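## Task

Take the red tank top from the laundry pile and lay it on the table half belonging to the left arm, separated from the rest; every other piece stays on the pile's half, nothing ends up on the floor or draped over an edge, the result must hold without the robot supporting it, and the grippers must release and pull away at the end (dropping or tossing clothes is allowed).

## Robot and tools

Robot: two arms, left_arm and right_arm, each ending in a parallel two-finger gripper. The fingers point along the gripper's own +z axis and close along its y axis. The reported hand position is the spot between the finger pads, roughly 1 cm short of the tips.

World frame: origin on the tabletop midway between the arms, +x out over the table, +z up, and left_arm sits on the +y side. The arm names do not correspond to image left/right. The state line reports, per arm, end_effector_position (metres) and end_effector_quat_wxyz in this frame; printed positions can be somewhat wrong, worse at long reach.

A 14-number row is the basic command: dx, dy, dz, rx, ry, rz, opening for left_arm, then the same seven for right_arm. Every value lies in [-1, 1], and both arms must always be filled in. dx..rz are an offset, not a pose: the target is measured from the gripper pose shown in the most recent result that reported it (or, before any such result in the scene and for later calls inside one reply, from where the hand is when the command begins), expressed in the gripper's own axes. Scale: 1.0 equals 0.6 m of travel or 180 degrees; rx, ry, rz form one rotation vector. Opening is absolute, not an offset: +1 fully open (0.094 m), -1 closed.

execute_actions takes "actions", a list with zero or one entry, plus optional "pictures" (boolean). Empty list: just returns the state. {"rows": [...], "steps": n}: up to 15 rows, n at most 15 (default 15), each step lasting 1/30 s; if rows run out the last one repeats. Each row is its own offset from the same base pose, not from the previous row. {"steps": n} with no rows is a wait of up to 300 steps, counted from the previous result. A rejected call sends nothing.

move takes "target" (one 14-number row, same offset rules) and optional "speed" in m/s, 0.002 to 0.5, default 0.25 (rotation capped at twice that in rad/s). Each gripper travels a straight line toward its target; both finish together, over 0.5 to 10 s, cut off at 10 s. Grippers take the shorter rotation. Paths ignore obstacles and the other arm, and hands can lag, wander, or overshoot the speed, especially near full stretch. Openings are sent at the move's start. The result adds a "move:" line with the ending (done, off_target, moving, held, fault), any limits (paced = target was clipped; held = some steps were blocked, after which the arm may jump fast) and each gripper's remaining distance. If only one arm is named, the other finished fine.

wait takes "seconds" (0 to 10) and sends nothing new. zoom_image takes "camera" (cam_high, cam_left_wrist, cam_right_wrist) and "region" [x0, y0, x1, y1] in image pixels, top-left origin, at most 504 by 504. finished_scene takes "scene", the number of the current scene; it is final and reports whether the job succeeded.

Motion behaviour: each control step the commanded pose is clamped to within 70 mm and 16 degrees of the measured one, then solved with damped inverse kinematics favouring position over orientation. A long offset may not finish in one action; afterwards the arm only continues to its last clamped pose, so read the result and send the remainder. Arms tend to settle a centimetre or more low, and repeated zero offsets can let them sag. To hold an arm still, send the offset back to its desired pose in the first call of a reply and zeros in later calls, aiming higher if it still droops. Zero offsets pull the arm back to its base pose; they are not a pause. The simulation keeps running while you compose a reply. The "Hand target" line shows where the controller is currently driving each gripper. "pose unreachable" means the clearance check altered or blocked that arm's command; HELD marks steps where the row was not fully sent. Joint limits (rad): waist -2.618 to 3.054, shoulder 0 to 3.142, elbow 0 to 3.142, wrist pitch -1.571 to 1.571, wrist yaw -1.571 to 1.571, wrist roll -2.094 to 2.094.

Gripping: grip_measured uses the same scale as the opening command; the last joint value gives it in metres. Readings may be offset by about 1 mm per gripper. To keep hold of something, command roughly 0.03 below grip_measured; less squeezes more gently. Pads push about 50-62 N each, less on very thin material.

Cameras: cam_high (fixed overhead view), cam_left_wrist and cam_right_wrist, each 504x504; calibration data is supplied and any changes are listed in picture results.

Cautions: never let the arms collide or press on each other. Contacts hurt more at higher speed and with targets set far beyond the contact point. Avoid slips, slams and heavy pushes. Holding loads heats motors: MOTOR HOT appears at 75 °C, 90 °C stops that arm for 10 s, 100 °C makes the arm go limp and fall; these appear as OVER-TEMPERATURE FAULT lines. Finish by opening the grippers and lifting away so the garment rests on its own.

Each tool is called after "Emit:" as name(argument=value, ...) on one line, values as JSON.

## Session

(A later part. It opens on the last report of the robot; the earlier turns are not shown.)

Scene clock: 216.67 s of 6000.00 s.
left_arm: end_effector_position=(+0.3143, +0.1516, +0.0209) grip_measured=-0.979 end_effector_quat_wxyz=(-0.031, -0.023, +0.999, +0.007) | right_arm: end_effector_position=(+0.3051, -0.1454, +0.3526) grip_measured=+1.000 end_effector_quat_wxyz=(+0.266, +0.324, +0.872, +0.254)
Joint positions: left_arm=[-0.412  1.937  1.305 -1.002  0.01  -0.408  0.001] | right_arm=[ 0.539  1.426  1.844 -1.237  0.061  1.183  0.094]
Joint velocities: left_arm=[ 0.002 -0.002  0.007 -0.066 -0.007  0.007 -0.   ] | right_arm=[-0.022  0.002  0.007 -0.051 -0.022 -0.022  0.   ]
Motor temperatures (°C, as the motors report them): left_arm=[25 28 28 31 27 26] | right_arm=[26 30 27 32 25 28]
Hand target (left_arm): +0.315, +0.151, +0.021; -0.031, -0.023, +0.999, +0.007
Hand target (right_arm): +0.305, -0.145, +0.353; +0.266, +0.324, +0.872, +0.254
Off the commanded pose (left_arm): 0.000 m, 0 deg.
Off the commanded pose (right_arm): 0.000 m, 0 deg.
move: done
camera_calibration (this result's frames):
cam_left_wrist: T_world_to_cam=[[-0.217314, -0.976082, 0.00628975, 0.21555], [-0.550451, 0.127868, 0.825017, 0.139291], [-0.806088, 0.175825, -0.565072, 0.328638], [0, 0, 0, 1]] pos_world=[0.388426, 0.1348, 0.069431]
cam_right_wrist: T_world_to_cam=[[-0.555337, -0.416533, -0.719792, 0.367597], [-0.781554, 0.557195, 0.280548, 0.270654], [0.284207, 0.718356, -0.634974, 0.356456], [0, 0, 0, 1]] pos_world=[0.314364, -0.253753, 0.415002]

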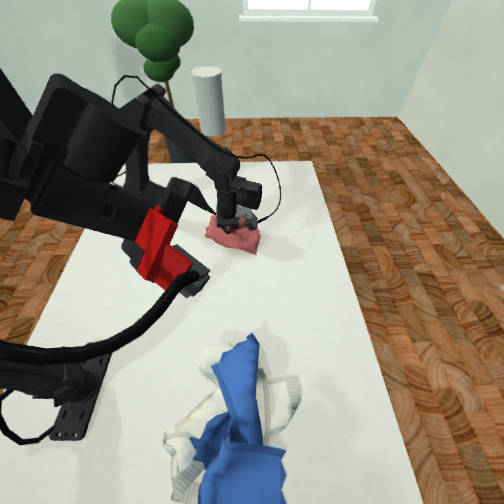

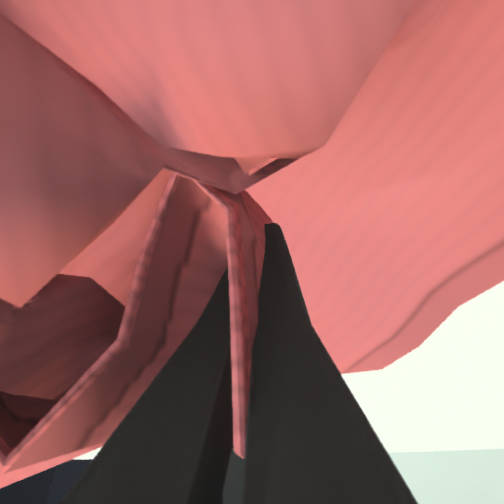

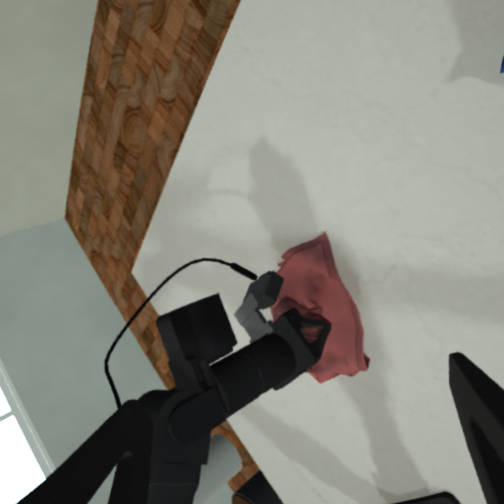

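Emit:
move(target=[-0.0171, 0.251, -0.3294, 0, 0, 0, -1, 0, 0, 0, 0, 0, 0, 1], speed=0.3)

Emit:
move(target=[0, 0, 0.2, 0, 0, 0, -1, 0, 0, 0, 0, 0, 0, 1], speed=0.3)

Emit:
move(target=[0, 0, 0, 0, 0, 0, 0.6, 0, 0, 0, 0, 0, 0, 1], speed=0.3)

Scene clock: 230.27 s of 6000.00 s.
left_arm: end_effector_position=(+0.3277, +0.2976, +0.2052) grip_measured=-0.979 end_effector_quat_wxyz=(+0.030, -0.029, +0.999, +0.004) | right_arm: end_effector_position=(+0.3051, -0.1454, +0.3526) grip_measured=+1.000 end_effector_quat_wxyz=(+0.266, +0.324, +0.872, +0.254)
Joint positions: left_arm=[ 0.03   1.758  1.82  -1.573 -0.005  0.021  0.001] | right_arm=[ 0.539  1.426  1.844 -1.237  0.061  1.183  0.094]
Joint velocities: left_arm=[-0.017  0.012 -0.007  0.022 -0.007  0.037 -0.002] | right_arm=[-0.012  0.007 -0.007  0.051 -0.066 -0.037  0.   ]
Motor temperatures (°C, as the motors report them): left_arm=[25 29 28 30 27 26] | right_arm=[26 30 27 32 25 28]
Hand target (left_arm): +0.329, +0.298, +0.218; +0.050, -0.023, +0.998, +0.008
Hand target (right_arm): +0.305, -0.145, +0.353; +0.266, +0.324, +0.872, +0.254
Off the commanded pose (left_arm): 0.015 m, 7 deg.
Off the commanded pose (right_arm): 0.000 m, 0 deg.
joint sent to its limit (left arm) — the command would take joint 4 (wrist pitch) past its lower limit, so that joint was sent only as far as its limit.
After step 90, 9.13 s passed at rest.
move: off_target (left_arm)
camera_calibration (this result's frames):
cam_left_wrist: T_world_to_cam=[[-0.204844, -0.978661, -0.0161987, 0.361174], [-0.648115, 0.123218, 0.751508, 0.0244172], [-0.733476, 0.16444, -0.659525, 0.416855], [0, 0, 0, 1]] pos_world=[0.395562, 0.281911, 0.262427]
cam_right_wrist: T_world_to_cam=[[-0.555337, -0.416533, -0.719792, 0.367597], [-0.781554, 0.557195, 0.280548, 0.270654], [0.284207, 0.718356, -0.634974, 0.356456], [0, 0, 0, 1]] pos_world=[0.314364, -0.253753, 0.415002]

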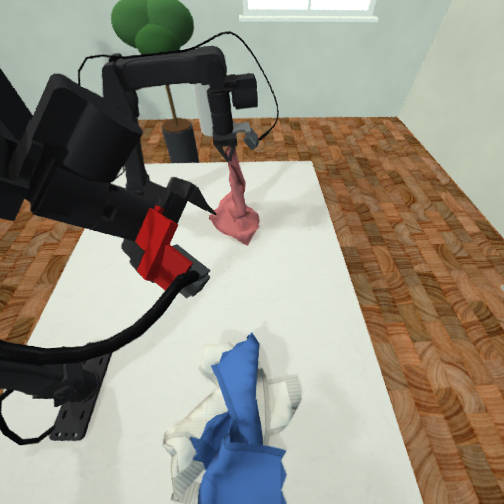

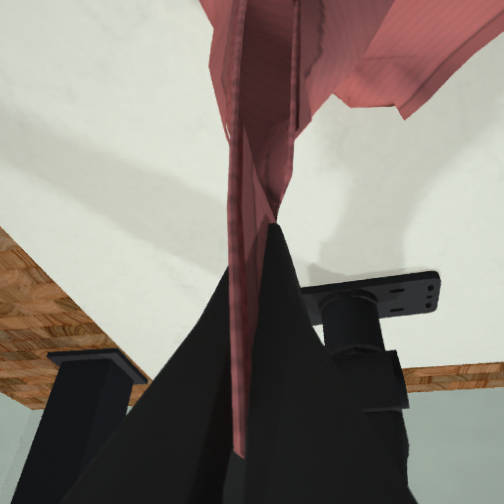

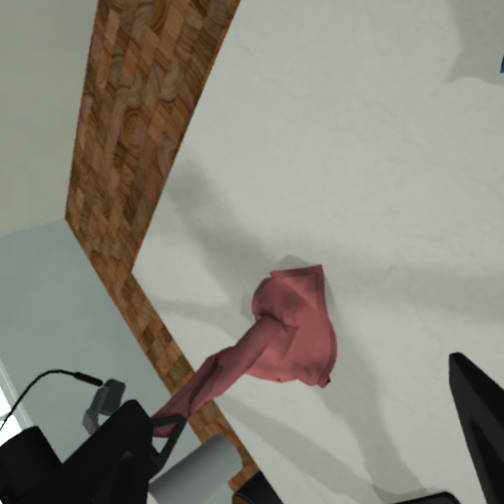

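Scene clock: 231.43 s of 6000.00 s.
left_arm: end_effector_position=(+0.3334, +0.2981, +0.0842) grip_measured=-0.979 end_effector_quat_wxyz=(+0.020, -0.029, +0.999, +0.003) | right_arm: end_effector_position=(+0.3051, -0.1454, +0.3526) grip_measured=+1.000 end_effector_quat_wxyz=(+0.266, +0.324, +0.872, +0.254)
Joint positions: left_arm=[ 0.03   1.77   1.35  -1.111 -0.005  0.021  0.001] | right_arm=[ 0.539  1.426  1.844 -1.237  0.061  1.183  0.094]
Joint velocities: left_arm=[-0.007 -0.012  0.017  0.051 -0.051 -0.007  0.001] | right_arm=[ 0.012 -0.017 -0.002  0.007  0.007  0.022  0.   ]
Motor temperatures (°C, as the motors report them): left_arm=[25 29 28 30 27 26] | right_arm=[26 30 27 32 25 28]
Hand target (left_arm): +0.336, +0.299, +0.086; +0.030, -0.029, +0.999, +0.004
Hand target (right_arm): +0.305, -0.145, +0.353; +0.266, +0.324, +0.872, +0.254
Off the commanded pose (left_arm): 0.002 m, 1 deg.
Off the commanded pose (right_arm): 0.000 m, 0 deg.
move: done
camera_calibration (this result's frames):
cam_left_wrist: T_world_to_cam=[[-0.205482, -0.978603, -0.0106244, 0.360534], [-0.63308, 0.124636, 0.763987, 0.11253], [-0.746316, 0.163711, -0.645145, 0.344352], [0, 0, 0, 1]] pos_world=[0.402319, 0.28242, 0.140016]
cam_right_wrist: T_world_to_cam=[[-0.555337, -0.416533, -0.719792, 0.367597], [-0.781554, 0.557195, 0.280548, 0.270654], [0.284207, 0.718356, -0.634974, 0.356456], [0, 0, 0, 1]] pos_world=[0.314364, -0.253753, 0.415002]

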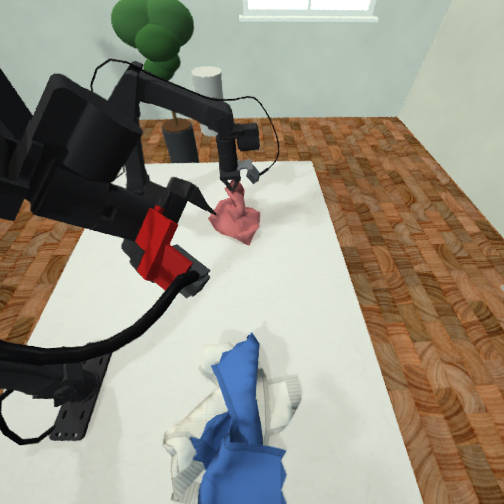

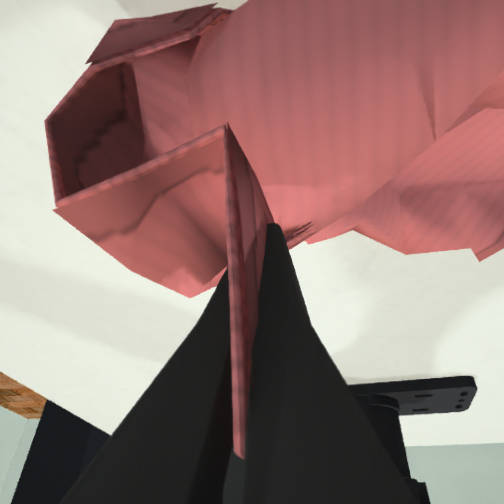

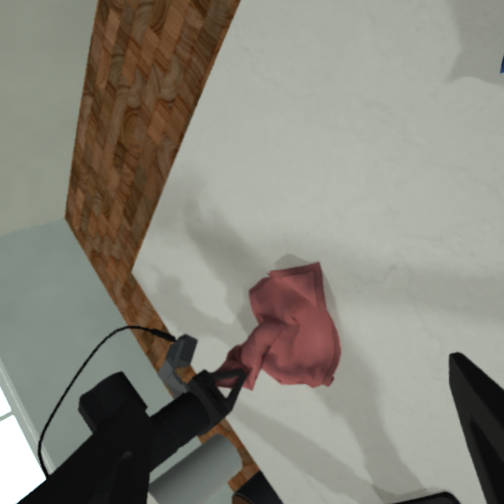

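Scene clock: 231.93 s of 6000.00 s.
left_arm: end_effector_position=(+0.3334, +0.2981, +0.0842) grip_measured=+0.597 end_effector_quat_wxyz=(+0.020, -0.029, +0.999, +0.003) | right_arm: end_effector_position=(+0.3051, -0.1454, +0.3526) grip_measured=+1.000 end_effector_quat_wxyz=(+0.266, +0.324, +0.872, +0.254)
Joint positions: left_arm=[ 0.03   1.77   1.35  -1.111 -0.005  0.021  0.075] | right_arm=[ 0.539  1.426  1.844 -1.237  0.061  1.183  0.094]
Joint velocities: left_arm=[-0.007 -0.002 -0.002 -0.007 -0.022  0.037 -0.   ] | right_arm=[ 0.007  0.002 -0.002 -0.007 -0.007 -0.007  0.   ]
Motor temperatures (°C, as the motors report them): left_arm=[25 29 28 30 27 26] | right_arm=[26 30 27 32 25 28]
Hand target (left_arm): +0.333, +0.298, +0.084; +0.020, -0.029, +0.999, +0.003
Hand target (right_arm): +0.305, -0.145, +0.353; +0.266, +0.324, +0.872, +0.254
Off the commanded pose (left_arm): 0.000 m, 0 deg.
Off the commanded pose (right_arm): 0.000 m, 0 deg.
move: done
camera_calibration (this result's frames):
cam_left_wrist: T_world_to_cam=[[-0.205482, -0.978603, -0.0106244, 0.360534], [-0.63308, 0.124636, 0.763987, 0.11253], [-0.746316, 0.163711, -0.645145, 0.344352], [0, 0, 0, 1]] pos_world=[0.402319, 0.28242, 0.140016]
cam_right_wrist: T_world_to_cam=[[-0.555337, -0.416533, -0.719792, 0.367597], [-0.781554, 0.557195, 0.280548, 0.270654], [0.284207, 0.718356, -0.634974, 0.356456], [0, 0, 0, 1]] pos_world=[0.314364, -0.253753, 0.415002]

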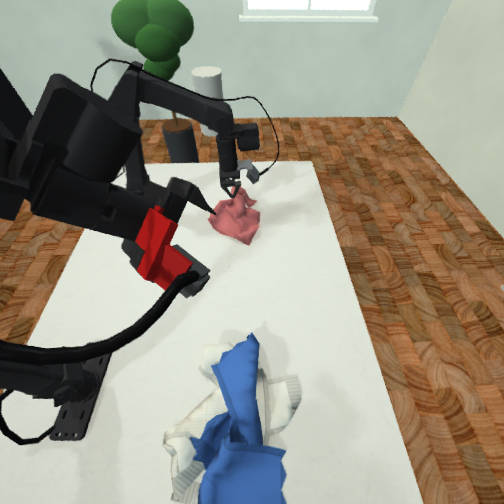

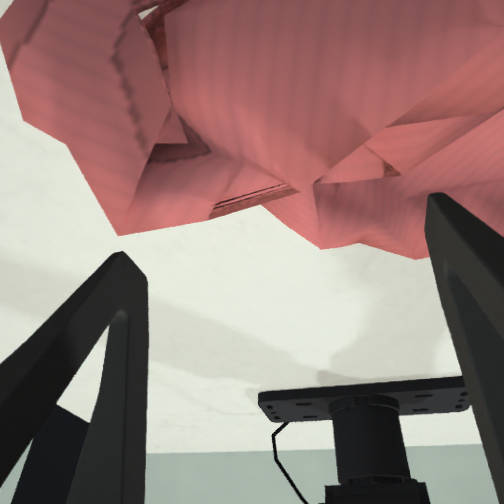

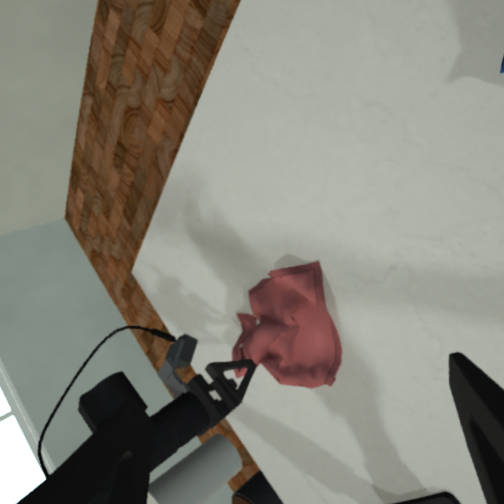

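Emit:
move(target=[0, 0, -0.3, 0, 0, 0, 1, 0, 0, 0, 0, 0, 0, 1], speed=0.3)

Scene clock: 236.33 s of 6000.00 s.
left_arm: end_effector_position=(+0.3236, +0.2973, +0.2540) grip_measured=+1.000 end_effector_quat_wxyz=(+0.113, -0.029, +0.993, +0.008) | right_arm: end_effector_position=(+0.3051, -0.1454, +0.3526) grip_measured=+1.000 end_effector_quat_wxyz=(+0.266, +0.324, +0.872, +0.254)
Joint positions: left_arm=[ 0.03   1.646  1.876 -1.575 -0.005  0.021  0.094] | right_arm=[ 0.539  1.426  1.844 -1.237  0.061  1.183  0.094]
Joint velocities: left_arm=[-0.002  0.012  0.002 -0.022 -0.037 -0.037  0.   ] | right_arm=[-0.007 -0.027 -0.017  0.007 -0.051  0.022  0.   ]
Motor temperatures (°C, as the motors report them): left_arm=[25 29 28 30 27 26] | right_arm=[26 30 27 32 25 28]
Hand target (left_arm): +0.324, +0.296, +0.263; +0.125, -0.028, +0.992, +0.009
Hand target (right_arm): +0.305, -0.145, +0.353; +0.266, +0.324, +0.872, +0.254
Off the commanded pose (left_arm): 0.010 m, 11 deg.
Off the commanded pose (right_arm): 0.000 m, 0 deg.
joint sent to its limit (left arm) — the command would take joint 4 (wrist pitch) past its lower limit, so that joint was sent only as far as its limit.
After step 90, 0.23 s passed at rest.
move: off_target (left_arm)
camera_calibration (this result's frames):
cam_left_wrist: T_world_to_cam=[[-0.198661, -0.978062, -0.0626741, 0.37042], [-0.763341, 0.114305, 0.635802, 0.0544364], [-0.61469, 0.174151, -0.769303, 0.432603], [0, 0, 0, 1]] pos_world=[0.381059, 0.280734, 0.321408]
cam_right_wrist: T_world_to_cam=[[-0.555337, -0.416533, -0.719792, 0.367597], [-0.781554, 0.557195, 0.280548, 0.270654], [0.284207, 0.718356, -0.634974, 0.356456], [0, 0, 0, 1]] pos_world=[0.314364, -0.253753, 0.415002]

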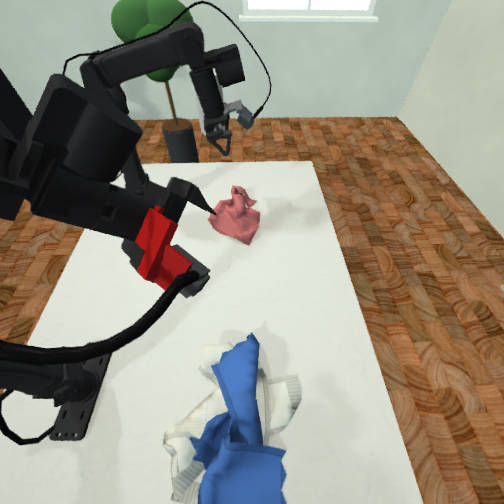

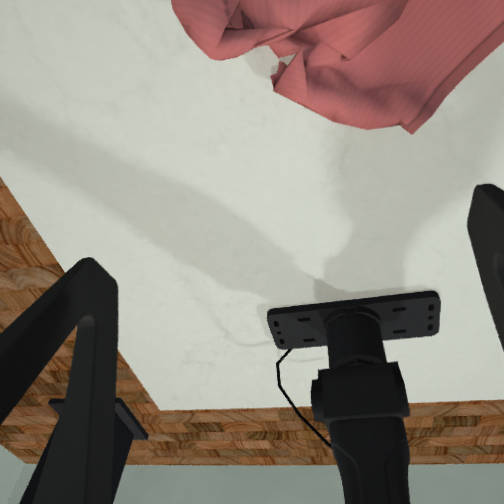

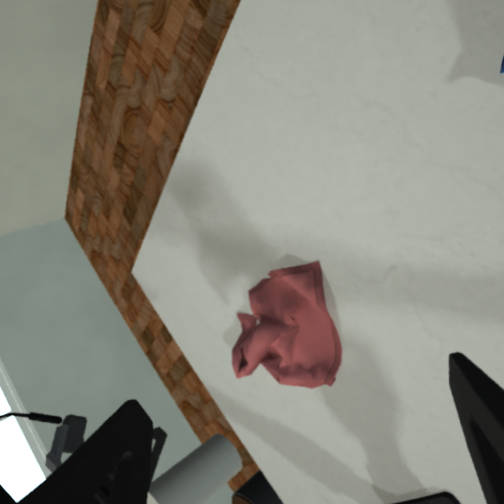

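Emit:
finished_scene(scene=1)

The scene is finished: the task was done.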